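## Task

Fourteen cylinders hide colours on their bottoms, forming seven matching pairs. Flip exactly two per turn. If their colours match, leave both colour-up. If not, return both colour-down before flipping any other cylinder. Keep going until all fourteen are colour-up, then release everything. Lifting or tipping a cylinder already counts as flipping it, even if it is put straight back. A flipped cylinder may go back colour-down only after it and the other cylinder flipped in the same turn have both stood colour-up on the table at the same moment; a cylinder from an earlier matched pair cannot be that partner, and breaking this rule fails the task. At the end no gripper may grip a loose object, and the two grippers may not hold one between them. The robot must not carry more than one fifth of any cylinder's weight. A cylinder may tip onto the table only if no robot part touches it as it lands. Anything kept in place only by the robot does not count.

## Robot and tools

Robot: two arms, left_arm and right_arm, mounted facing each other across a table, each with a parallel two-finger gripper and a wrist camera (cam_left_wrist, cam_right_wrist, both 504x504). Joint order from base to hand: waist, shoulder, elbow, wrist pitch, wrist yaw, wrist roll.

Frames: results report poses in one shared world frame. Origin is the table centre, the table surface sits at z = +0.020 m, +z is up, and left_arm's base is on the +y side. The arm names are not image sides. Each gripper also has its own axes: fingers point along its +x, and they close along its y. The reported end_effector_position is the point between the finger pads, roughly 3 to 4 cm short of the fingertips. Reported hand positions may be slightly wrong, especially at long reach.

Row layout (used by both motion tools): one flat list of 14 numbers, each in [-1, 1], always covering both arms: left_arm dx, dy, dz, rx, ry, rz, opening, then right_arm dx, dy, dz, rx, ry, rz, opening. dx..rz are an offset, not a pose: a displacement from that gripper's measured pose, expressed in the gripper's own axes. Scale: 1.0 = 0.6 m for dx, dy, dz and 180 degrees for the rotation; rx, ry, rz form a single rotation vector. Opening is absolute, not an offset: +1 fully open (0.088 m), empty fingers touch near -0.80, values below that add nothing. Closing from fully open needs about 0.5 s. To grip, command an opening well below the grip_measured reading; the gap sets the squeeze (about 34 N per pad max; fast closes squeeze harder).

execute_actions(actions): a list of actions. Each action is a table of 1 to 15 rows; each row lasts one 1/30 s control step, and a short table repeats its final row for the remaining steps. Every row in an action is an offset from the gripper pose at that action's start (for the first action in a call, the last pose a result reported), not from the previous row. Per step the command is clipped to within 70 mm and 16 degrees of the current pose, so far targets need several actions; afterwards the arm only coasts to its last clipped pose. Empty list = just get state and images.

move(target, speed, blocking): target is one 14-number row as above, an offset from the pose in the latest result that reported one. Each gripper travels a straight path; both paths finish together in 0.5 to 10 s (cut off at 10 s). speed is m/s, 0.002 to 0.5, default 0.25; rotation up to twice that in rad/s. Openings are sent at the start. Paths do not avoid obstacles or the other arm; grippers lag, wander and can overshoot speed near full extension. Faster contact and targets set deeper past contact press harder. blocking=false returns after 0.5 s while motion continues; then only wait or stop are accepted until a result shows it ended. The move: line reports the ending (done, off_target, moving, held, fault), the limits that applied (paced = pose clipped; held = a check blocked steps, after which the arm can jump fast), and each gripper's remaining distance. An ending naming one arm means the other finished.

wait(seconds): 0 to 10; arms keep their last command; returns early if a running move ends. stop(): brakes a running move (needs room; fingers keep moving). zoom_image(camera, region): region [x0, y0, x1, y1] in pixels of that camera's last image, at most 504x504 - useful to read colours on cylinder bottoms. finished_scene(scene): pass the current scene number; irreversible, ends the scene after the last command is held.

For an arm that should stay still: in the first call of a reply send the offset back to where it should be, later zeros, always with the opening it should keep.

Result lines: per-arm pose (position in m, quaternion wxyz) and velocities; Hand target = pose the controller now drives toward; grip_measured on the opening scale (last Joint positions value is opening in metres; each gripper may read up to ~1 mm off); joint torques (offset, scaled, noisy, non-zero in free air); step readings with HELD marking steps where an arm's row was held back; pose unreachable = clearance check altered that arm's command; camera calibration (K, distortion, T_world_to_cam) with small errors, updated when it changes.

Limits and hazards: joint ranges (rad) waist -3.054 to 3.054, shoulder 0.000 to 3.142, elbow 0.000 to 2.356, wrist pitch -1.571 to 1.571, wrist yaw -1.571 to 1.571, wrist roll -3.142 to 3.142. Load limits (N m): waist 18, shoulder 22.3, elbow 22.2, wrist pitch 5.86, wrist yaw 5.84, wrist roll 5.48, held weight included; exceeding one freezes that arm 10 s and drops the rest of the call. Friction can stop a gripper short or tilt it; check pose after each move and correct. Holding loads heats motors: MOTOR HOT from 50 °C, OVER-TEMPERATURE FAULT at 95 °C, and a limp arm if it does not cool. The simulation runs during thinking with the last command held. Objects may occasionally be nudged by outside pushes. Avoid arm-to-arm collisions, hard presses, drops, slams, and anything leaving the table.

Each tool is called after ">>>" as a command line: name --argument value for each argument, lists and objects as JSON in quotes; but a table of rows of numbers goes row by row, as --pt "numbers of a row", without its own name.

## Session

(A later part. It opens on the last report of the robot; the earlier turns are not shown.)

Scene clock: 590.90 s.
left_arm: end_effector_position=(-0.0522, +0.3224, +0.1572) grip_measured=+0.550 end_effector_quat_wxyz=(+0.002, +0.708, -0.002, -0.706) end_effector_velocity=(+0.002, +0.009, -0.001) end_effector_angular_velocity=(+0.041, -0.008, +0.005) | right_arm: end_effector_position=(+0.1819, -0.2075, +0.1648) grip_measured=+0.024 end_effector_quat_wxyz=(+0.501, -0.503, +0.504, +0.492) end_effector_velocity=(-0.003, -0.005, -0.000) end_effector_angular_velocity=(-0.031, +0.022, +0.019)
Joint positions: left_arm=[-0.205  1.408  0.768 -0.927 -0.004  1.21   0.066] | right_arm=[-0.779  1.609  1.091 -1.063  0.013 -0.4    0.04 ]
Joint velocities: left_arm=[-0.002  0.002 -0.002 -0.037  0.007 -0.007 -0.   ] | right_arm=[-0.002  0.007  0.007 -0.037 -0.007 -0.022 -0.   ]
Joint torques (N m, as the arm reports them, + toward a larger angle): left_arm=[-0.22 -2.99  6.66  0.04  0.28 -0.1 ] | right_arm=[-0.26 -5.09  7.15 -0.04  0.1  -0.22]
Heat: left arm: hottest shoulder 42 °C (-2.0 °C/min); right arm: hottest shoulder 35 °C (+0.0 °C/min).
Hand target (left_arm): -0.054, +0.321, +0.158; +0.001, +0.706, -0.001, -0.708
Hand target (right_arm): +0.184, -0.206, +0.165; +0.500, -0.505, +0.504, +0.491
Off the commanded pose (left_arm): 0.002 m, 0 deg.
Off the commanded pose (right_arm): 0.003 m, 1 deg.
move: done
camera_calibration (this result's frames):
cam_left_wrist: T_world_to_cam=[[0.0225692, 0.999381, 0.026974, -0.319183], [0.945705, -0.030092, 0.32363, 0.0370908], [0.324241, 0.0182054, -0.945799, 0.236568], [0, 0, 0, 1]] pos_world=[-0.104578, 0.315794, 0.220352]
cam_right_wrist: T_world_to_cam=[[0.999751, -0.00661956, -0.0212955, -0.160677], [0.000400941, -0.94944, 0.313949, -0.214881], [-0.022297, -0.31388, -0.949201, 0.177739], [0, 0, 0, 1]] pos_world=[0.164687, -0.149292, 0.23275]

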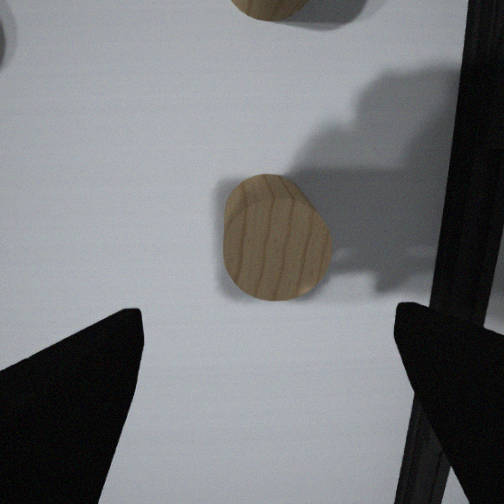

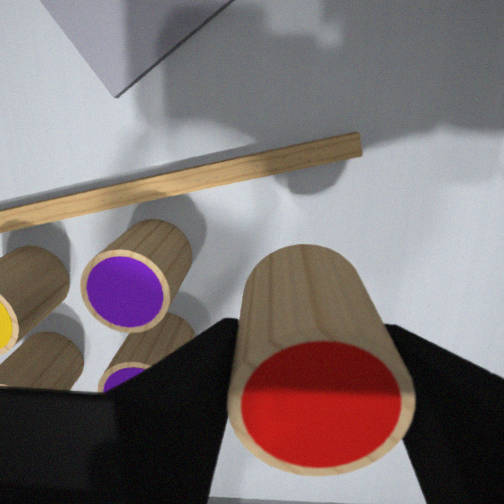

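>>> move --target '[0.142,-0.016,0.008,0,0,0,0.55,0.151,0,-0.004,0,0,0,-0.4]' --speed 0.08

>>> move --target '[0,0,0,0,0,0,0.55,0,0,0,0,0,0,0.5]'

>>> move --target '[0,0,0,0,0,0,-0.4,-0.14,0,0,0,0,0,0.5]'

>>> move --target '[-0.145,0,0,0,0,0,-0.4,0,0,0,0,0,0,0.5]'

Scene clock: 594.63 s.
left_arm: end_effector_position=(-0.0566, +0.3297, +0.0744) grip_measured=+0.550 end_effector_quat_wxyz=(+0.003, +0.707, -0.005, -0.708) end_effector_velocity=(+0.003, +0.001, -0.003) end_effector_angular_velocity=(-0.002, -0.023, +0.020) | right_arm: end_effector_position=(+0.1834, -0.2074, +0.0800) grip_measured=+0.024 end_effector_quat_wxyz=(+0.508, -0.499, +0.500, +0.493) end_effector_velocity=(-0.004, -0.004, +0.001) end_effector_angular_velocity=(-0.013, +0.014, +0.024)
Joint positions: left_arm=[-0.237  1.611  0.551 -0.5   -0.003  1.179  0.066] | right_arm=[-0.784  1.748  0.871 -0.687  0.013 -0.4    0.04 ]
Joint velocities: left_arm=[-0.002  0.007 -0.007  0.007 -0.022 -0.022 -0.   ] | right_arm=[ 0.002 -0.007 -0.002 -0.022 -0.007 -0.022 -0.   ]
Joint torques (N m, as the arm reports them, + toward a larger angle): left_arm=[-0.25 -3.21  3.81  0.47  0.01 -0.09] | right_arm=[-0.24 -5.33  3.25  0.61 -0.04 -0.2 ]
Heat: left arm: hottest shoulder 41 °C (-3.0 °C/min); right arm: hottest shoulder 35 °C (+0.0 °C/min).
Hand target (left_arm): -0.056, +0.332, +0.072; +0.001, +0.708, -0.002, -0.706
Hand target (right_arm): +0.182, -0.211, +0.075; +0.501, -0.502, +0.504, +0.492
Off the commanded pose (left_arm): 0.003 m, 0 deg.
Off the commanded pose (right_arm): 0.007 m, 1 deg.
move: done
camera_calibration (this result's frames):
cam_left_wrist: T_world_to_cam=[[0.0238064, 0.999508, 0.0204174, -0.323642], [0.946847, -0.0290964, 0.320366, 0.0682543], [0.320802, 0.0117054, -0.947074, 0.161532], [0, 0, 0, 1]] pos_world=[-0.108741, 0.323578, 0.137724]
cam_right_wrist: T_world_to_cam=[[0.99985, -0.0101521, -0.0140377, -0.165248], [-0.00549469, -0.954304, 0.298787, -0.186943], [-0.0164295, -0.298665, -0.954216, 0.0998049], [0, 0, 0, 1]] pos_world=[0.165836, -0.15027, 0.148772]

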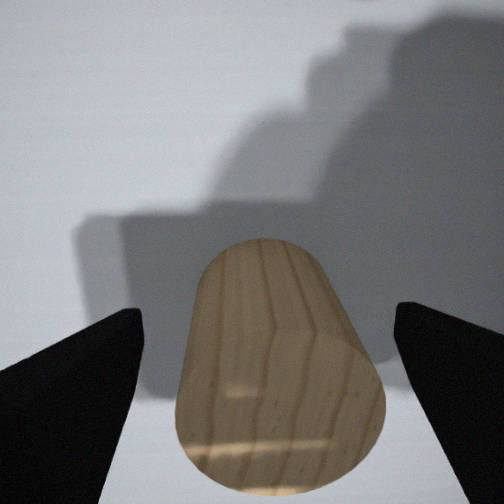

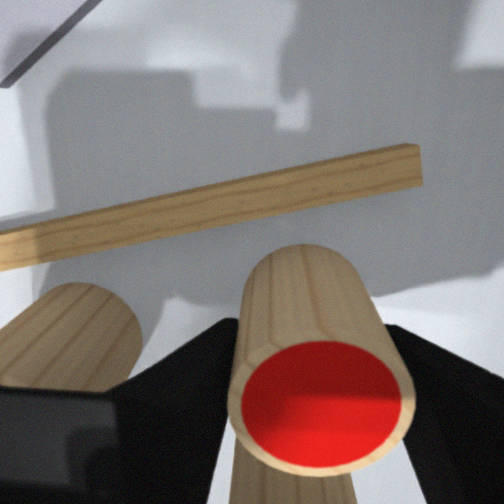

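Scene clock: 595.30 s.
left_arm: end_effector_position=(-0.0566, +0.3296, +0.0744) grip_measured=+0.550 end_effector_quat_wxyz=(+0.004, +0.707, -0.005, -0.708) end_effector_velocity=(+0.001, +0.002, +0.000) end_effector_angular_velocity=(+0.004, -0.009, +0.005) | right_arm: end_effector_position=(+0.1834, -0.2074, +0.0800) grip_measured=+0.498 end_effector_quat_wxyz=(+0.508, -0.499, +0.500, +0.493) end_effector_velocity=(-0.001, -0.000, +0.001) end_effector_angular_velocity=(+0.000, +0.008, +0.020)
Joint positions: left_arm=[-0.237  1.611  0.551 -0.499 -0.003  1.179  0.066] | right_arm=[-0.784  1.748  0.871 -0.687  0.013 -0.4    0.063]
Joint velocities: left_arm=[-0.002 -0.002 -0.002 -0.007 -0.007 -0.007  0.   ] | right_arm=[-0.002 -0.002  0.002 -0.007 -0.007 -0.022  0.001]
Joint torques (N m, as the arm reports them, + toward a larger angle): left_arm=[ 0.01 -3.82  4.42  0.26  0.03  0.01] | right_arm=[ 0.07 -6.59  4.52  0.1  -0.01 -0.02]
Heat: left arm: hottest shoulder 41 °C (-3.0 °C/min); right arm: hottest shoulder 35 °C (+0.0 °C/min).
Hand target (left_arm): -0.057, +0.330, +0.074; +0.004, +0.707, -0.005, -0.708
Hand target (right_arm): +0.183, -0.207, +0.080; +0.508, -0.500, +0.500, +0.493
Off the commanded pose (left_arm): 0.000 m, 0 deg.
Off the commanded pose (right_arm): 0.000 m, 0 deg.
move: done
camera_calibration (this result's frames):
cam_left_wrist: T_world_to_cam=[[0.0238094, 0.999515, 0.0200619, -0.323541], [0.946894, -0.0289836, 0.320237, 0.068257], [0.320664, 0.0113718, -0.947125, 0.16165], [0, 0, 0, 1]] pos_world=[-0.108764, 0.323524, 0.137735]
cam_right_wrist: T_world_to_cam=[[0.99985, -0.0101521, -0.0140377, -0.165248], [-0.00549469, -0.954304, 0.298787, -0.186943], [-0.0164295, -0.298665, -0.954216, 0.0998049], [0, 0, 0, 1]] pos_world=[0.165836, -0.15027, 0.148772]

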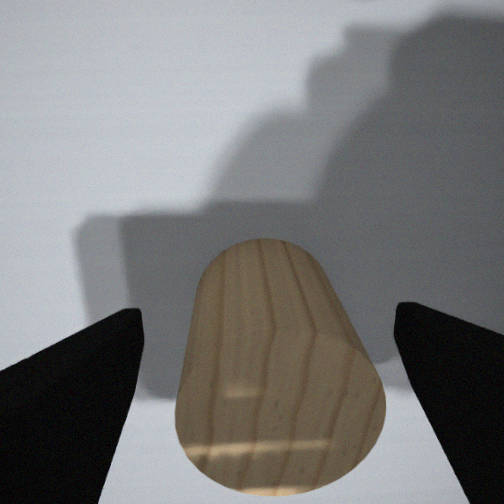

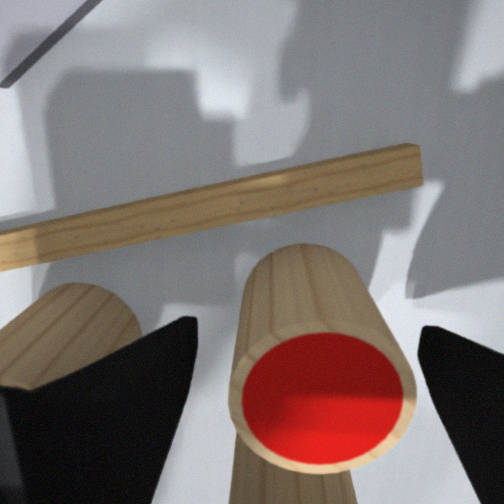

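Scene clock: 596.20 s.
left_arm: end_effector_position=(-0.0565, +0.3296, +0.0744) grip_measured=+0.032 end_effector_quat_wxyz=(+0.004, +0.707, -0.005, -0.707) end_effector_velocity=(+0.003, +0.000, +0.001) end_effector_angular_velocity=(-0.006, -0.021, +0.020) | right_arm: end_effector_position=(+0.1818, -0.2103, +0.1593) grip_measured=+0.500 end_effector_quat_wxyz=(+0.503, -0.502, +0.504, +0.491) end_effector_velocity=(-0.002, -0.002, +0.001) end_effector_angular_velocity=(-0.013, +0.014, +0.005)
Joint positions: left_arm=[-0.237  1.611  0.551 -0.499 -0.004  1.179  0.041] | right_arm=[-0.783  1.603  1.062 -1.038  0.013 -0.4    0.063]
Joint velocities: left_arm=[-0.002 -0.007 -0.002 -0.007 -0.022 -0.022  0.001] | right_arm=[-0.002  0.002  0.007 -0.022 -0.007 -0.007 -0.   ]
Joint torques (N m, as the arm reports them, + toward a larger angle): left_arm=[ 0.11 -3.74  4.46  0.25  0.05  0.03] | right_arm=[ 0.27 -7.    6.69 -0.16 -0.02  0.08]
Heat: left arm: hottest shoulder 41 °C (-3.0 °C/min); right arm: hottest shoulder 35 °C (+0.0 °C/min).
Hand target (left_arm): -0.057, +0.330, +0.074; +0.004, +0.707, -0.005, -0.707
Hand target (right_arm): +0.182, -0.207, +0.164; +0.508, -0.500, +0.500, +0.493
Off the commanded pose (left_arm): 0.000 m, 0 deg.
Off the commanded pose (right_arm): 0.005 m, 1 deg.
move: done
camera_calibration (this result's frames):
cam_left_wrist: T_world_to_cam=[[0.0237864, 0.999521, 0.0197858, -0.323482], [0.946668, -0.0288812, 0.320913, 0.0680585], [0.321331, 0.0110972, -0.946902, 0.161728], [0, 0, 0, 1]] pos_world=[-0.108703, 0.323498, 0.137701]
cam_right_wrist: T_world_to_cam=[[0.999756, -0.00924589, -0.0200538, -0.161395], [-0.00252564, -0.950043, 0.312108, -0.215149], [-0.0219377, -0.311981, -0.949835, 0.172074], [0, 0, 0, 1]] pos_world=[0.164588, -0.152209, 0.227355]

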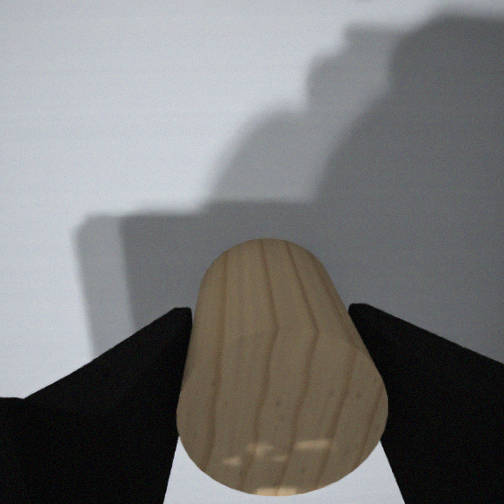

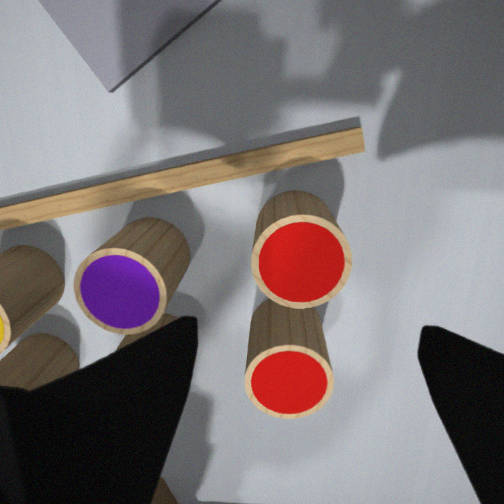

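Scene clock: 597.13 s.
left_arm: end_effector_position=(-0.0554, +0.3331, +0.1567) grip_measured=+0.032 end_effector_quat_wxyz=(-0.002, +0.709, -0.000, -0.705) end_effector_velocity=(+0.004, -0.001, +0.004) end_effector_angular_velocity=(-0.006, -0.021, -0.005) | right_arm: end_effector_position=(+0.1818, -0.2102, +0.1594) grip_measured=+0.500 end_effector_quat_wxyz=(+0.503, -0.502, +0.504, +0.491) end_effector_velocity=(-0.003, +0.000, +0.001) end_effector_angular_velocity=(+0.007, +0.021, -0.010)
Joint positions: left_arm=[-0.239  1.38   0.744 -0.939 -0.004  1.178  0.041] | right_arm=[-0.783  1.603  1.063 -1.038  0.013 -0.4    0.063]
Joint velocities: left_arm=[ 0.002 -0.007  0.012 -0.022 -0.022  0.007 -0.   ] | right_arm=[-0.002 -0.002  0.002 -0.007 -0.022  0.007 -0.   ]
Joint torques (N m, as the arm reports them, + toward a larger angle): left_arm=[-0.28 -4.3   6.67  0.02  0.03 -0.1 ] | right_arm=[ 0.07 -6.27  5.47  0.1  -0.04 -0.02]
Heat: left arm: hottest shoulder 41 °C (-3.0 °C/min); right arm: hottest shoulder 35 °C (+0.0 °C/min).
Hand target (left_arm): -0.057, +0.330, +0.161; +0.004, +0.707, -0.005, -0.707
Hand target (right_arm): +0.182, -0.210, +0.159; +0.503, -0.502, +0.504, +0.491
Off the commanded pose (left_arm): 0.005 m, 1 deg.
Off the commanded pose (right_arm): 0.000 m, 0 deg.
move: done
camera_calibration (this result's frames):
cam_left_wrist: T_world_to_cam=[[0.0243864, 0.999083, 0.035205, -0.33093], [0.944718, -0.0345489, 0.326059, 0.0416763], [0.326976, 0.0253074, -0.944694, 0.234566], [0, 0, 0, 1]] pos_world=[-0.108, 0.32613, 0.219654]
cam_right_wrist: T_world_to_cam=[[0.999759, -0.00923891, -0.0199035, -0.161461], [-0.00257356, -0.950152, 0.311776, -0.215041], [-0.0217918, -0.31165, -0.949947, 0.172255], [0, 0, 0, 1]] pos_world=[0.164622, -0.15213, 0.227464]

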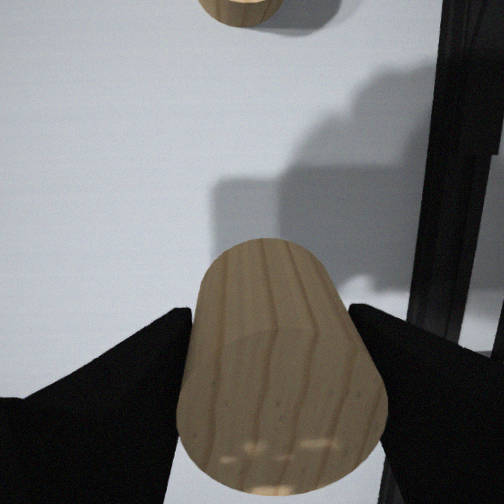

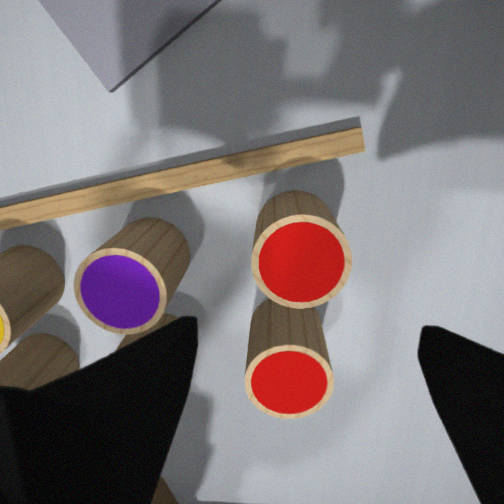

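>>> move --target '[-0.102,0.477,-0.02,0,0,0.505,-0.4,-0.092,0.379,0.168,0,-0.501,0,1]' --speed 0.35

Scene clock: 601.83 s.
left_arm: end_effector_position=(-0.0451, +0.0498, +0.2171) grip_measured=+0.032 end_effector_quat_wxyz=(+0.498, +0.499, -0.506, -0.498) end_effector_velocity=(-0.000, -0.000, -0.002) end_effector_angular_velocity=(+0.007, +0.006, +0.005) | right_arm: end_effector_position=(-0.0438, -0.1088, +0.2146) grip_measured=+1.000 end_effector_quat_wxyz=(+0.709, +0.003, +0.008, +0.705) end_effector_velocity=(-0.002, -0.000, +0.002) end_effector_angular_velocity=(+0.019, +0.004, +0.010)
Joint positions: left_arm=[-0.046  2.084  0.718  1.373 -0.196  1.582  0.041] | right_arm=[0.171 1.732 0.318 1.407 0.545 0.019 0.088]
Joint velocities: left_arm=[-0.002  0.002  0.002 -0.007 -0.007 -0.007  0.   ] | right_arm=[ 0.002  0.012 -0.002  0.037 -0.007 -0.007  0.   ]
Joint torques (N m, as the arm reports them, + toward a larger angle): left_arm=[ 0.15 -6.29  5.46  2.08  0.2   0.03] | right_arm=[ 0.34 -4.58  4.17  1.86  0.11 -0.19]
Heat: left arm: hottest shoulder 41 °C (-2.0 °C/min); right arm: hottest shoulder 35 °C (+0.0 °C/min).
Hand target (left_arm): -0.045, +0.047, +0.218; +0.498, +0.496, -0.510, -0.496
Hand target (right_arm): -0.045, -0.108, +0.213; +0.709, -0.001, +0.005, +0.705
Off the commanded pose (left_arm): 0.003 m, 0 deg.
Off the commanded pose (right_arm): 0.005 m, 1 deg.
move: done
camera_calibration (this result's frames):
cam_left_wrist: T_world_to_cam=[[0.0316512, 0.0248896, -0.999189, 0.223143], [0.948493, 0.314525, 0.03788, 0.0478582], [0.315212, -0.948923, -0.0136525, 0.141255], [0, 0, 0, 1]] pos_world=[-0.0969812, 0.113433, 0.223077]
cam_right_wrist: T_world_to_cam=[[0.999687, 0.0229357, -0.0100154, 0.0675163], [-0.00250323, -0.306543, -0.951853, 0.204694], [-0.0249016, 0.95158, -0.30639, 0.250569], [0, 0, 0, 1]] pos_world=[-0.0607432, -0.177237, 0.272287]

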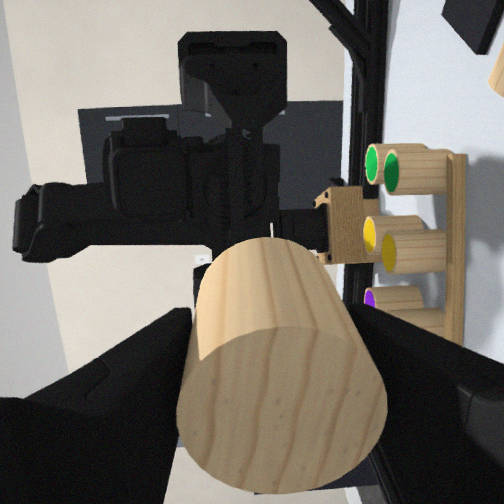

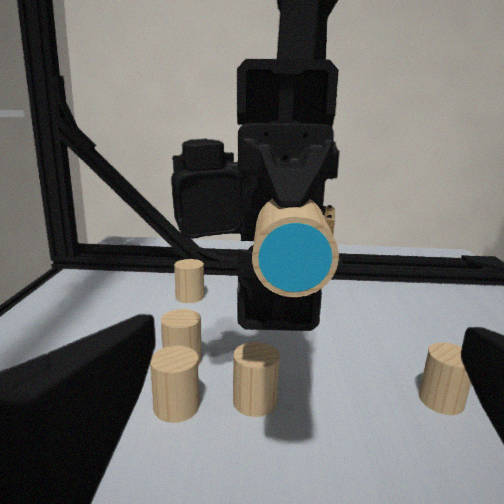

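>>> move --target '[0,0,0,0,0,0,-0.4,0.18,-0.001,0.0,-0.005,0,0,1]' --speed 0.15

>>> move --target '[0,0,0,0,0,0,-0.4,0,0,0,0,0,0,-0.4]'

>>> move --target '[0,0,0,0,0,0,1,0,0,0,0,0,0,-0.4]'

>>> move --target '[0,0,0,-0.004,0,0,1,-0.14,0,0,0,0,0,-0.4]'

>>> move --target '[-0.11,-0.095,0.034,0,0,-0.5,0.55,-0.28,-0.5,-0.086,0,0.505,0,-0.4]' --speed 0.35

Scene clock: 606.50 s.
left_arm: end_effector_position=(-0.0450, +0.0497, +0.2169) grip_measured=+0.033 end_effector_quat_wxyz=(+0.498, +0.499, -0.506, -0.497) end_effector_velocity=(+0.002, -0.000, -0.002) end_effector_angular_velocity=(+0.007, +0.006, +0.019) | right_arm: end_effector_position=(-0.0426, -0.0038, +0.2172) grip_measured=+1.000 end_effector_quat_wxyz=(+0.709, +0.003, +0.002, +0.705) end_effector_velocity=(-0.003, +0.003, -0.001) end_effector_angular_velocity=(-0.011, -0.012, +0.020)
Joint positions: left_arm=[-0.046  2.085  0.719  1.374 -0.196  1.582  0.041] | right_arm=[-0.     1.966  0.708  1.259  0.374  0.007  0.088]
Joint velocities: left_arm=[-0.002  0.002  0.002 -0.007 -0.022 -0.007 -0.   ] | right_arm=[-0.002  0.002  0.012 -0.022 -0.022 -0.007  0.   ]
Joint torques (N m, as the arm reports them, + toward a larger angle): left_arm=[-0.01 -7.03  4.4   1.66  0.01 -0.04] | right_arm=[-0.11 -6.75  5.71  1.56 -0.13 -0.17]
Heat: left arm: hottest shoulder 41 °C (-1.0 °C/min); right arm: hottest shoulder 35 °C (+0.0 °C/min).
Hand target (left_arm): -0.045, +0.050, +0.217; +0.498, +0.499, -0.506, -0.497
Hand target (right_arm): -0.043, -0.001, +0.214; +0.709, -0.003, +0.001, +0.705
Off the commanded pose (left_arm): 0.000 m, 0 deg.
Off the commanded pose (right_arm): 0.004 m, 1 deg.
move: done
camera_calibration (this result's frames):
cam_left_wrist: T_world_to_cam=[[0.0315649, 0.0245283, -0.999201, 0.223008], [0.948376, 0.3149, 0.0376895, 0.0477637], [0.315573, -0.948808, -0.0133223, 0.141034], [0, 0, 0, 1]] pos_world=[-0.0968437, 0.113303, 0.222908]
cam_right_wrist: T_world_to_cam=[[0.999742, 0.0226323, -0.00208859, 0.062242], [0.00479938, -0.300035, -0.953916, 0.240123], [-0.022216, 0.95366, -0.300066, 0.150266], [0, 0, 0, 1]] pos_world=[-0.0600401, -0.0726664, 0.274277]

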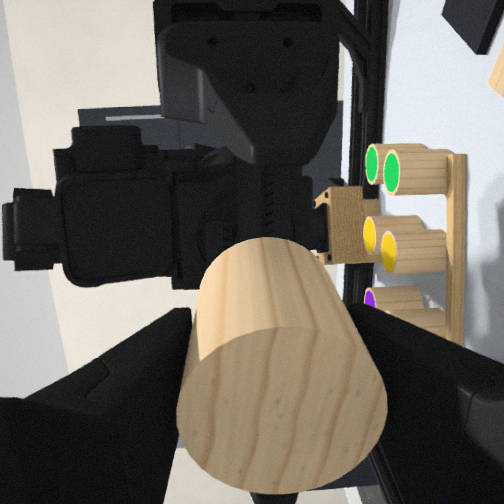

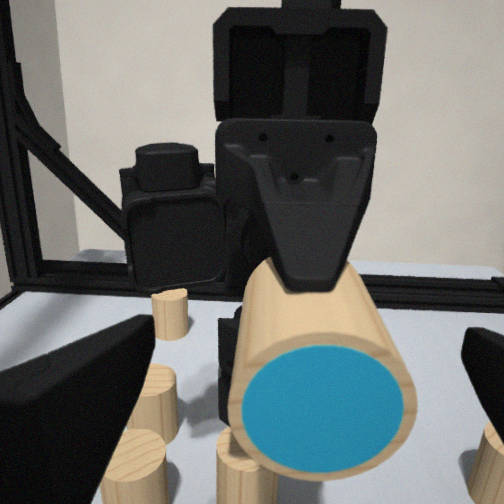

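Scene clock: 607.00 s.
left_arm: end_effector_position=(-0.0451, +0.0497, +0.2169) grip_measured=+0.033 end_effector_quat_wxyz=(+0.498, +0.499, -0.506, -0.498) end_effector_velocity=(+0.000, +0.001, -0.001) end_effector_angular_velocity=(+0.007, +0.021, +0.005) | right_arm: end_effector_position=(-0.0425, -0.0038, +0.2171) grip_measured=+0.024 end_effector_quat_wxyz=(+0.710, +0.002, +0.002, +0.705) end_effector_velocity=(+0.002, +0.001, +0.001) end_effector_angular_velocity=(+0.007, -0.005, -0.010)
Joint positions: left_arm=[-0.046  2.085  0.719  1.374 -0.195  1.582  0.041] | right_arm=[-0.     1.966  0.708  1.259  0.375  0.007  0.04 ]
Joint velocities: left_arm=[-0.002 -0.002 -0.002 -0.007 -0.007 -0.022  0.   ] | right_arm=[-0.002  0.002  0.002  0.007  0.007 -0.007 -0.   ]
Joint torques (N m, as the arm reports them, + toward a larger angle): left_arm=[-0.08 -6.85  4.47  1.75 -0.01 -0.04] | right_arm=[ 0.05 -8.17  4.42  1.8  -0.01 -0.01]
Heat: left arm: hottest shoulder 41 °C (-1.0 °C/min); right arm: hottest shoulder 35 °C (+0.0 °C/min).
Hand target (left_arm): -0.045, +0.050, +0.217; +0.498, +0.499, -0.506, -0.497
Hand target (right_arm): -0.043, -0.004, +0.217; +0.709, +0.002, +0.002, +0.705
Off the commanded pose (left_arm): 0.000 m, 0 deg.
Off the commanded pose (right_arm): 0.000 m, 0 deg.
move: done
camera_calibration (this result's frames):
cam_left_wrist: T_world_to_cam=[[0.0315893, 0.024503, -0.999201, 0.223014], [0.948616, 0.314177, 0.0376946, 0.0479179], [0.314849, -0.949048, -0.0133193, 0.14105], [0, 0, 0, 1]] pos_world=[-0.09691, 0.113344, 0.222908]
cam_right_wrist: T_world_to_cam=[[0.999759, 0.0218688, -0.00195947, 0.0620969], [0.00470108, -0.300378, -0.953809, 0.240018], [-0.0214472, 0.953569, -0.300408, 0.150353], [0, 0, 0, 1]] pos_world=[-0.0599856, -0.0726335, 0.27422]

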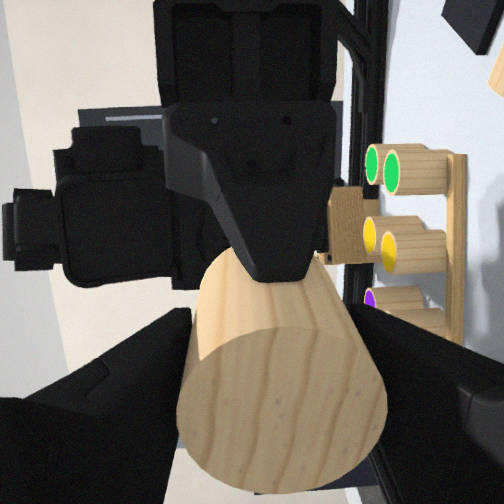

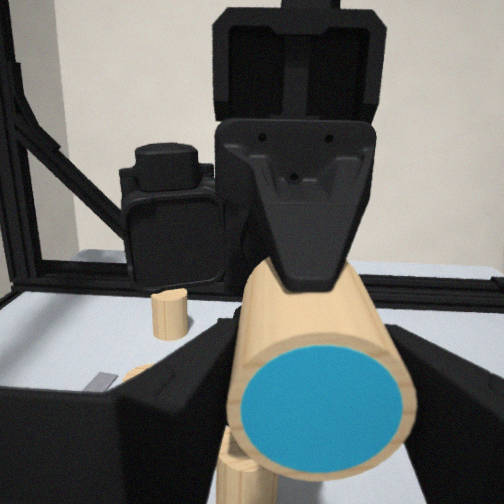

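Scene clock: 607.70 s.
left_arm: end_effector_position=(-0.0451, +0.0497, +0.2169) grip_measured=+1.000 end_effector_quat_wxyz=(+0.498, +0.499, -0.506, -0.498) end_effector_velocity=(+0.005, +0.000, +0.002) end_effector_angular_velocity=(-0.007, +0.009, +0.024) | right_arm: end_effector_position=(-0.0425, -0.0038, +0.2171) grip_measured=+0.024 end_effector_quat_wxyz=(+0.710, +0.002, +0.002, +0.705) end_effector_velocity=(-0.000, +0.001, +0.000) end_effector_angular_velocity=(-0.002, -0.008, +0.005)
Joint positions: left_arm=[-0.046  2.085  0.719  1.374 -0.195  1.582  0.088] | right_arm=[-0.     1.966  0.708  1.259  0.375  0.007  0.04 ]
Joint velocities: left_arm=[ 0.002 -0.002 -0.002  0.007 -0.022 -0.007  0.   ] | right_arm=[-0.002 -0.002  0.002 -0.007 -0.007 -0.007 -0.   ]
Joint torques (N m, as the arm reports them, + toward a larger angle): left_arm=[ 0.03 -6.94  4.53  1.74  0.   -0.02] | right_arm=[ 0.04 -8.14  4.48  1.8   0.02 -0.01]
Heat: left arm: hottest shoulder 41 °C (-1.0 °C/min); right arm: hottest shoulder 35 °C (+0.0 °C/min).
Hand target (left_arm): -0.045, +0.050, +0.217; +0.498, +0.499, -0.506, -0.498
Hand target (right_arm): -0.043, -0.004, +0.217; +0.710, +0.002, +0.002, +0.705
Off the commanded pose (left_arm): 0.000 m, 0 deg.
Off the commanded pose (right_arm): 0.000 m, 0 deg.
move: done
camera_calibration (this result's frames):
cam_left_wrist: T_world_to_cam=[[0.0315893, 0.024503, -0.999201, 0.223014], [0.948616, 0.314177, 0.0376946, 0.0479179], [0.314849, -0.949048, -0.0133193, 0.14105], [0, 0, 0, 1]] pos_world=[-0.09691, 0.113344, 0.222908]
cam_right_wrist: T_world_to_cam=[[0.999759, 0.0218688, -0.00195947, 0.0620969], [0.00470108, -0.300378, -0.953809, 0.240018], [-0.0214472, 0.953569, -0.300408, 0.150353], [0, 0, 0, 1]] pos_world=[-0.0599856, -0.0726335, 0.27422]

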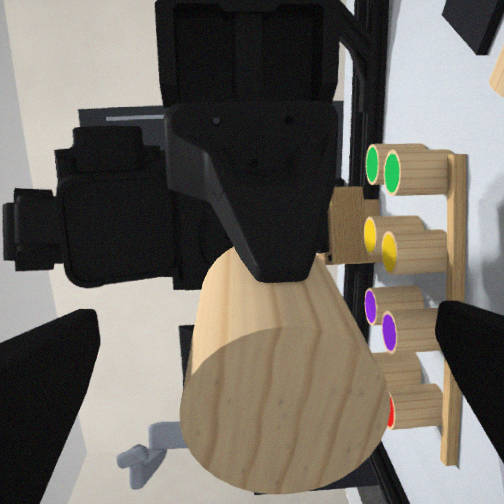

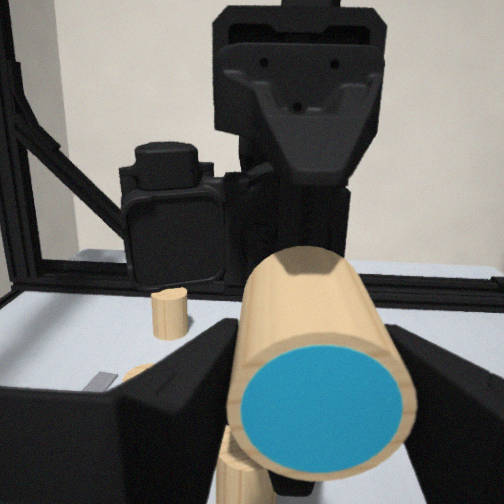

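Scene clock: 608.63 s.
left_arm: end_effector_position=(-0.0451, +0.0497, +0.2169) grip_measured=+1.000 end_effector_quat_wxyz=(+0.500, +0.496, -0.504, -0.500) end_effector_velocity=(-0.002, +0.001, -0.002) end_effector_angular_velocity=(+0.017, +0.004, -0.010) | right_arm: end_effector_position=(-0.0436, -0.0851, +0.2157) grip_measured=+0.024 end_effector_quat_wxyz=(+0.709, +0.000, +0.003, +0.705) end_effector_velocity=(+0.003, -0.002, +0.002) end_effector_angular_velocity=(+0.006, -0.004, -0.010)
Joint positions: left_arm=[-0.046  2.085  0.719  1.374 -0.195  1.573  0.088] | right_arm=[0.121 1.785 0.401 1.38  0.496 0.007 0.04 ]
Joint velocities: left_arm=[-0.002 -0.007 -0.002 -0.022  0.007 -0.007  0.   ] | right_arm=[-0.002 -0.012 -0.012  0.007  0.007 -0.007 -0.   ]
Joint torques (N m, as the arm reports them, + toward a larger angle): left_arm=[ 0.02 -6.92  4.5   1.72 -0.02 -0.16] | right_arm=[ 0.17 -7.05  2.71  2.    0.12  0.01]
Heat: left arm: hottest shoulder 41 °C (-1.0 °C/min); right arm: hottest shoulder 36 °C (+1.0 °C/min).
Hand target (left_arm): -0.045, +0.050, +0.217; +0.501, +0.496, -0.503, -0.501
Hand target (right_arm): -0.043, -0.088, +0.217; +0.710, +0.003, +0.003, +0.705
Off the commanded pose (left_arm): 0.000 m, 0 deg.
Off the commanded pose (right_arm): 0.003 m, 0 deg.
move: done
camera_calibration (this result's frames):
cam_left_wrist: T_world_to_cam=[[0.0228234, 0.0245682, -0.999438, 0.222667], [0.948931, 0.314112, 0.0293915, 0.0497363], [0.314657, -0.949068, -0.0161444, 0.141655], [0, 0, 0, 1]] pos_world=[-0.0968511, 0.113347, 0.223367]
cam_right_wrist: T_world_to_cam=[[0.999744, 0.0226278, -0.0000713494, 0.0646255], [0.00681047, -0.303905, -0.952678, 0.213887], [-0.0215787, 0.952434, -0.303981, 0.228034], [0, 0, 0, 1]] pos_world=[-0.0611449, -0.153648, 0.273088]

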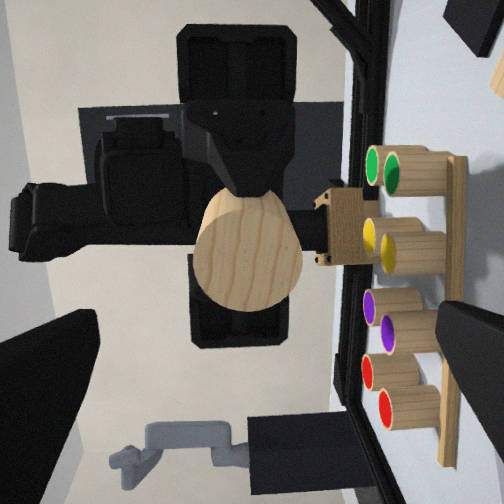

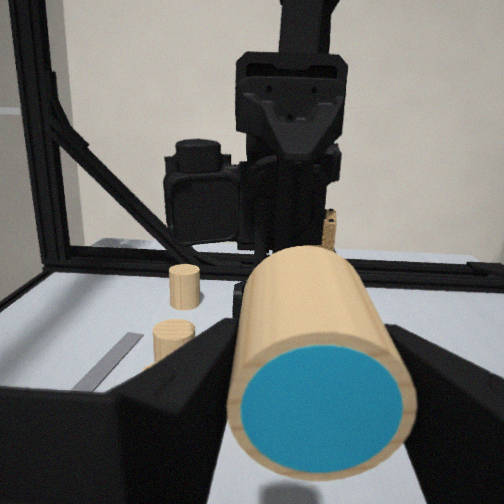

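Scene clock: 611.40 s.
left_arm: end_effector_position=(-0.0653, +0.1160, +0.1597) grip_measured=+0.550 end_effector_quat_wxyz=(+0.003, +0.708, -0.006, -0.706) end_effector_velocity=(+0.000, +0.001, +0.006) end_effector_angular_velocity=(+0.010, -0.010, +0.005) | right_arm: end_effector_position=(+0.2525, -0.2555, +0.1661) grip_measured=+0.024 end_effector_quat_wxyz=(+0.503, -0.502, +0.506, +0.489) end_effector_velocity=(-0.001, -0.008, -0.001) end_effector_angular_velocity=(-0.036, +0.022, +0.010)
Joint positions: left_arm=[-0.057  2.149  1.684 -1.094 -0.004  1.362  0.066] | right_arm=[-1.094  1.597  1.085 -1.064  0.018 -0.708  0.04 ]
Joint velocities: left_arm=[-0.002  0.002  0.027 -0.037 -0.007 -0.007 -0.   ] | right_arm=[-0.012  0.012  0.007 -0.037  0.007 -0.022 -0.   ]
Joint torques (N m, as the arm reports them, + toward a larger angle): left_arm=[ 0.25 -7.56  6.96  0.    0.25 -0.05] | right_arm=[-0.28 -5.28  7.19 -0.13  0.13 -0.14]
Heat: left arm: hottest shoulder 42 °C (+0.0 °C/min); right arm: hottest shoulder 35 °C (+0.0 °C/min).
Hand target (left_arm): -0.066, +0.114, +0.158; +0.002, +0.706, -0.002, -0.708
Hand target (right_arm): +0.255, -0.254, +0.166; +0.501, -0.505, +0.506, +0.488
Off the commanded pose (left_arm): 0.001 m, 0 deg.
Off the commanded pose (right_arm): 0.004 m, 1 deg.
move: done
camera_calibration (this result's frames):
cam_left_wrist: T_world_to_cam=[[0.0263941, 0.999445, 0.0203103, -0.111394], [0.945827, -0.0315447, 0.323136, 0.042703], [0.323598, 0.0106811, -0.946134, 0.247819], [0, 0, 0, 1]] pos_world=[-0.117643, 0.110033, 0.222934]
cam_right_wrist: T_world_to_cam=[[0.999729, -0.013148, -0.0192008, -0.233559], [-0.00641149, -0.948782, 0.315866, -0.259361], [-0.0223704, -0.315657, -0.94861, 0.164939], [0, 0, 0, 1]] pos_world=[0.235523, -0.197084, 0.233902]

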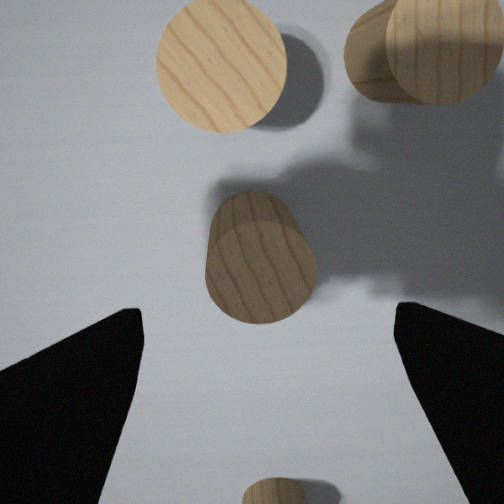

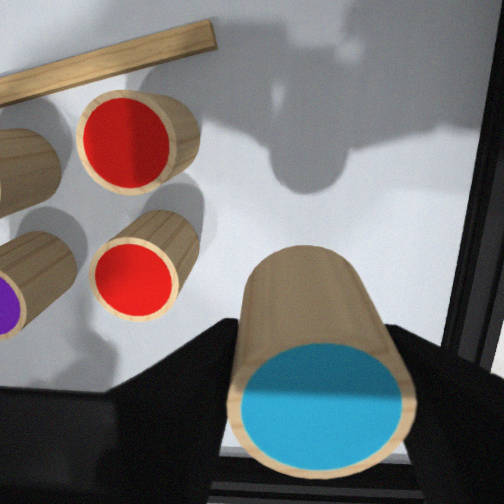

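Rail ~8 cm away; fine.

>>> move --target '[0.138,-0.004,-0.003,0,0,0,0.55,0.155,-0.002,-0.008,0,0,0,-0.4]' --speed 0.08

>>> move --target '[0,0,0,0,0,0,-0.4,0,0,0,0,0,0,0.5]'

>>> move --target '[-0.145,0,0,0,0,0,-0.4,-0.14,0,0,0,0,0,0.5]'

Scene clock: 614.50 s.
left_arm: end_effector_position=(-0.0642, +0.1160, +0.0813) grip_measured=+0.550 end_effector_quat_wxyz=(+0.006, +0.707, -0.009, -0.707) end_effector_velocity=(+0.001, +0.002, +0.000) end_effector_angular_velocity=(+0.006, -0.008, +0.020) | right_arm: end_effector_position=(+0.2563, -0.2590, +0.0792) grip_measured=+0.024 end_effector_quat_wxyz=(+0.509, -0.501, +0.502, +0.488) end_effector_velocity=(-0.002, -0.005, +0.001) end_effector_angular_velocity=(-0.018, +0.006, +0.005)
Joint positions: left_arm=[-0.054  2.249  1.517 -0.817 -0.004  1.363  0.066] | right_arm=[-1.113  1.74   0.858 -0.678  0.019 -0.723  0.04 ]
Joint velocities: left_arm=[-0.002 -0.002 -0.002 -0.007 -0.007 -0.022 -0.   ] | right_arm=[-0.002 -0.007 -0.002 -0.022  0.007 -0.007 -0.   ]
Joint torques (N m, as the arm reports them, + toward a larger angle): left_arm=[ 0.17 -7.79  4.9   0.45  0.03  0.13] | right_arm=[-0.19 -5.13  3.17  0.77 -0.06 -0.2 ]
Heat: left arm: hottest shoulder 42 °C (+1.0 °C/min); right arm: hottest shoulder 35 °C (+0.0 °C/min).
Hand target (left_arm): -0.063, +0.118, +0.077; +0.003, +0.708, -0.006, -0.706
Hand target (right_arm): +0.254, -0.262, +0.074; +0.503, -0.502, +0.506, +0.489
Off the commanded pose (left_arm): 0.005 m, 1 deg.
Off the commanded pose (right_arm): 0.007 m, 1 deg.
move: done
camera_calibration (this result's frames):
cam_left_wrist: T_world_to_cam=[[0.0252932, 0.999619, 0.0110129, -0.1092], [0.946621, -0.0274906, 0.321175, 0.0667564], [0.321356, 0.00230152, -0.946956, 0.1742], [0, 0, 0, 1]] pos_world=[-0.116411, 0.110593, 0.144722]
cam_right_wrist: T_world_to_cam=[[0.999825, -0.016821, -0.00818203, -0.240852], [-0.0135157, -0.952042, 0.305669, -0.233378], [-0.0129313, -0.305505, -0.952103, 0.0819425], [0, 0, 0, 1]] pos_world=[0.238716, -0.201203, 0.147383]

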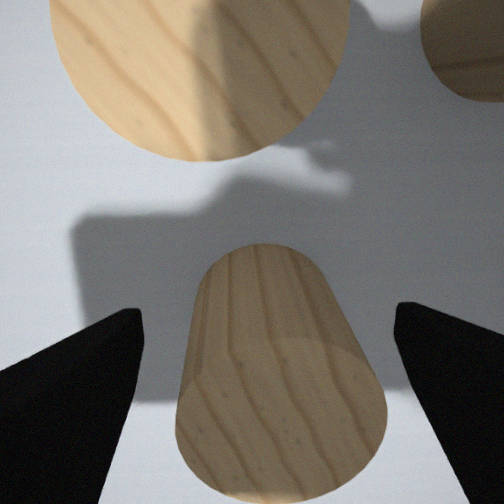

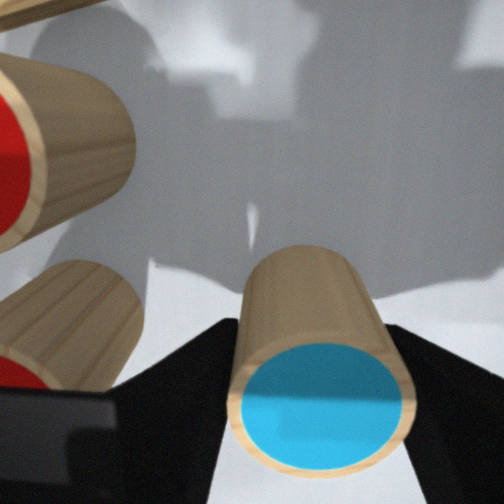

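Scene clock: 615.17 s.
left_arm: end_effector_position=(-0.0642, +0.1159, +0.0813) grip_measured=+0.033 end_effector_quat_wxyz=(+0.007, +0.707, -0.009, -0.707) end_effector_velocity=(+0.000, +0.000, +0.001) end_effector_angular_velocity=(+0.001, -0.008, -0.024) | right_arm: end_effector_position=(+0.2564, -0.2588, +0.0792) grip_measured=+0.498 end_effector_quat_wxyz=(+0.510, -0.501, +0.501, +0.488) end_effector_velocity=(-0.004, -0.004, +0.000) end_effector_angular_velocity=(-0.012, +0.020, +0.020)
Joint positions: left_arm=[-0.054  2.249  1.517 -0.817 -0.004  1.363  0.041] | right_arm=[-1.113  1.74   0.858 -0.677  0.019 -0.723  0.063]
Joint velocities: left_arm=[-0.002 -0.002  0.002 -0.007 -0.007  0.022  0.001] | right_arm=[-0.002 -0.002 -0.002 -0.022 -0.007 -0.022  0.001]
Joint torques (N m, as the arm reports them, + toward a larger angle): left_arm=[ 0.02 -8.63  5.28  0.21  0.07  0.01] | right_arm=[ 0.04 -6.53  4.51  0.02 -0.02 -0.02]
Heat: left arm: hottest shoulder 42 °C (+1.0 °C/min); right arm: hottest shoulder 35 °C (+0.0 °C/min).
Hand target (left_arm): -0.064, +0.116, +0.081; +0.006, +0.707, -0.009, -0.707
Hand target (right_arm): +0.256, -0.259, +0.079; +0.509, -0.501, +0.502, +0.488
Off the commanded pose (left_arm): 0.000 m, 0 deg.
Off the commanded pose (right_arm): 0.000 m, 0 deg.
move: done
camera_calibration (this result's frames):
cam_left_wrist: T_world_to_cam=[[0.0252828, 0.999628, 0.0101926, -0.108961], [0.946553, -0.0272175, 0.321399, 0.0666761], [0.321557, 0.00152199, -0.946889, 0.174295], [0, 0, 0, 1]] pos_world=[-0.116403, 0.11047, 0.144719]
cam_right_wrist: T_world_to_cam=[[0.999829, -0.0168083, -0.00770576, -0.241011], [-0.0136629, -0.952378, 0.304614, -0.23313], [-0.0124589, -0.304457, -0.952445, 0.0821906], [0, 0, 0, 1]] pos_world=[0.238808, -0.201056, 0.14744]

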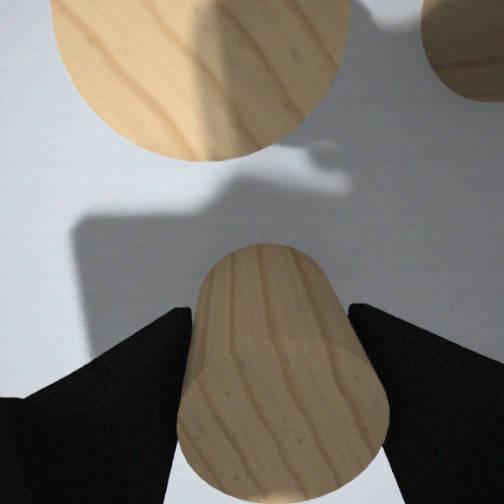

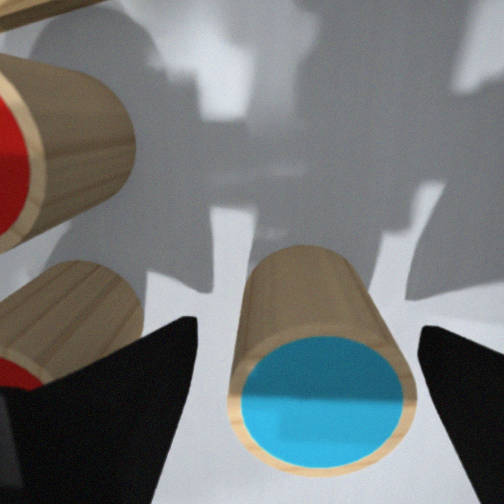

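Scene clock: 616.07 s.
left_arm: end_effector_position=(-0.0633, +0.1198, +0.1623) grip_measured=+0.033 end_effector_quat_wxyz=(+0.001, +0.708, -0.004, -0.706) end_effector_velocity=(+0.001, +0.004, +0.002) end_effector_angular_velocity=(+0.015, -0.011, +0.005) | right_arm: end_effector_position=(+0.2534, -0.2608, +0.1585) grip_measured=+0.500 end_effector_quat_wxyz=(+0.504, -0.502, +0.506, +0.489) end_effector_velocity=(+0.000, -0.002, +0.002) end_effector_angular_velocity=(-0.014, +0.003, -0.010)
Joint positions: left_arm=[-0.054  2.135  1.672 -1.101 -0.004  1.363  0.041] | right_arm=[-1.11   1.592  1.048 -1.031  0.019 -0.723  0.063]
Joint velocities: left_arm=[-0.002 -0.002  0.002 -0.022 -0.007 -0.007 -0.   ] | right_arm=[-0.002  0.002  0.012 -0.022  0.007  0.007  0.   ]
Joint torques (N m, as the arm reports them, + toward a larger angle): left_arm=[-0.31 -9.23  7.03 -0.05  0.06 -0.04] | right_arm=[ 0.31 -6.89  6.55 -0.07 -0.03  0.13]
Heat: left arm: hottest shoulder 42 °C (+1.0 °C/min); right arm: hottest shoulder 36 °C (+1.0 °C/min).
Hand target (left_arm): -0.065, +0.118, +0.168; +0.006, +0.707, -0.009, -0.707
Hand target (right_arm): +0.255, -0.258, +0.163; +0.510, -0.501, +0.501, +0.488
Off the commanded pose (left_arm): 0.006 m, 1 deg.
Off the commanded pose (right_arm): 0.005 m, 1 deg.
move: done
camera_calibration (this result's frames):
cam_left_wrist: T_world_to_cam=[[0.0252281, 0.999374, 0.0248109, -0.11606], [0.945545, -0.0319111, 0.323922, 0.0400418], [0.324511, 0.0152878, -0.945758, 0.249079], [0, 0, 0, 1]] pos_world=[-0.115762, 0.113457, 0.225478]
cam_right_wrist: T_world_to_cam=[[0.999749, -0.0138958, -0.0175992, -0.235126], [-0.00764306, -0.949015, 0.315139, -0.261571], [-0.0210811, -0.314925, -0.948882, 0.155975], [0, 0, 0, 1]] pos_world=[0.236355, -0.202382, 0.226295]

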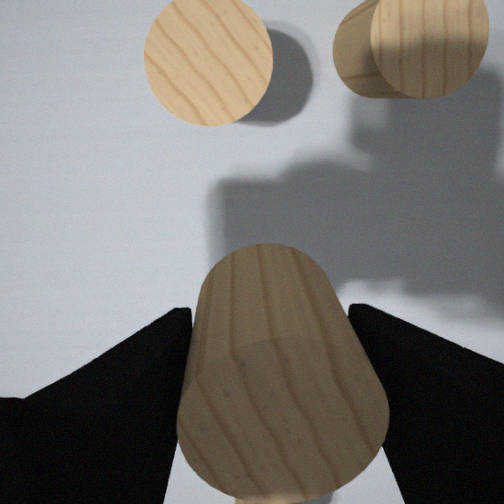

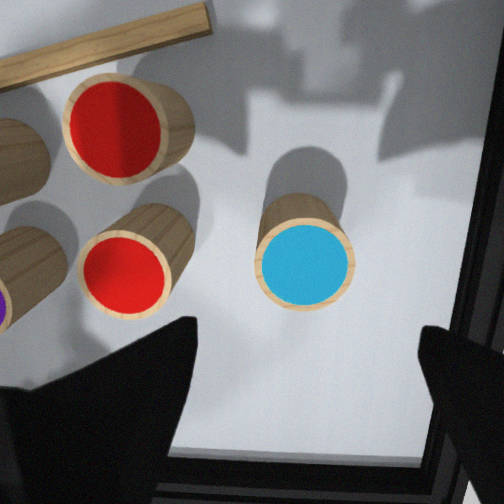

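>>> move --target '[-0.091,0.121,-0.03,0,0,0.503,-0.4,-0.095,0.497,0.247,0,-0.501,0,1]' --speed 0.35

Scene clock: 620.23 s.
left_arm: end_effector_position=(-0.0461, +0.0500, +0.2183) grip_measured=+0.033 end_effector_quat_wxyz=(+0.500, +0.496, -0.507, -0.498) end_effector_velocity=(+0.000, +0.001, -0.003) end_effector_angular_velocity=(+0.012, +0.020, +0.005) | right_arm: end_effector_position=(-0.0415, -0.1109, +0.2122) grip_measured=+1.000 end_effector_quat_wxyz=(+0.711, -0.000, +0.009, +0.703) end_effector_velocity=(-0.000, +0.000, -0.000) end_effector_angular_velocity=(+0.006, -0.018, +0.005)
Joint positions: left_arm=[-0.049  2.083  0.718  1.378 -0.196  1.578  0.041] | right_arm=[0.17  1.731 0.307 1.409 0.549 0.02  0.088]
Joint velocities: left_arm=[-0.002  0.002 -0.002 -0.007 -0.007 -0.022 -0.   ] | right_arm=[-0.002  0.012 -0.002  0.022 -0.007 -0.022  0.   ]
Joint torques (N m, as the arm reports them, + toward a larger angle): left_arm=[ 0.25 -6.24  5.17  2.1   0.15  0.04] | right_arm=[ 0.27 -4.38  4.56  1.86  0.12 -0.13]
Heat: left arm: hottest shoulder 43 °C (+2.0 °C/min); right arm: hottest shoulder 36 °C (+1.0 °C/min).
Hand target (left_arm): -0.046, +0.048, +0.219; +0.500, +0.494, -0.509, -0.496
Hand target (right_arm): -0.043, -0.109, +0.212; +0.711, -0.002, +0.006, +0.703
Off the commanded pose (left_arm): 0.003 m, 0 deg.
Off the commanded pose (right_arm): 0.005 m, 1 deg.
move: done
camera_calibration (this result's frames):
cam_left_wrist: T_world_to_cam=[[0.0264138, 0.0196423, -0.999458, 0.224446], [0.949287, 0.312855, 0.0312365, 0.0502498], [0.313299, -0.949598, -0.0103825, 0.141056], [0, 0, 0, 1]] pos_world=[-0.0978226, 0.113816, 0.224219]
cam_right_wrist: T_world_to_cam=[[0.999806, 0.0182916, -0.00734733, 0.0642016], [-0.00125864, -0.312734, -0.94984, 0.200748], [-0.0196718, 0.949665, -0.31265, 0.253273], [0, 0, 0, 1]] pos_world=[-0.0589541, -0.178919, 0.270336]

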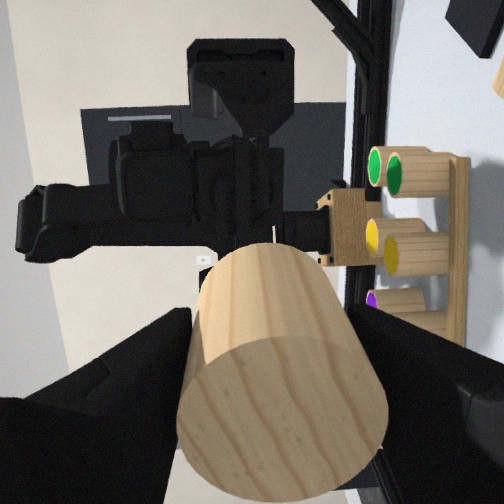

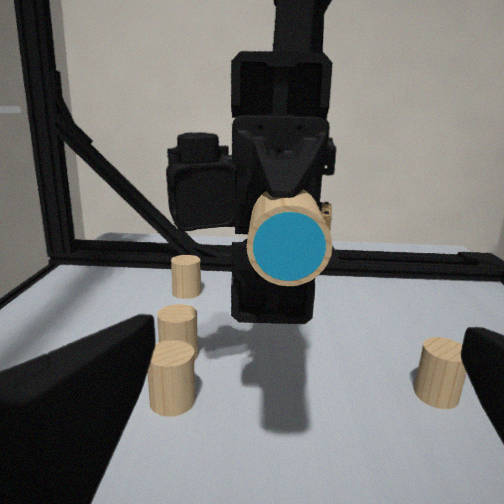

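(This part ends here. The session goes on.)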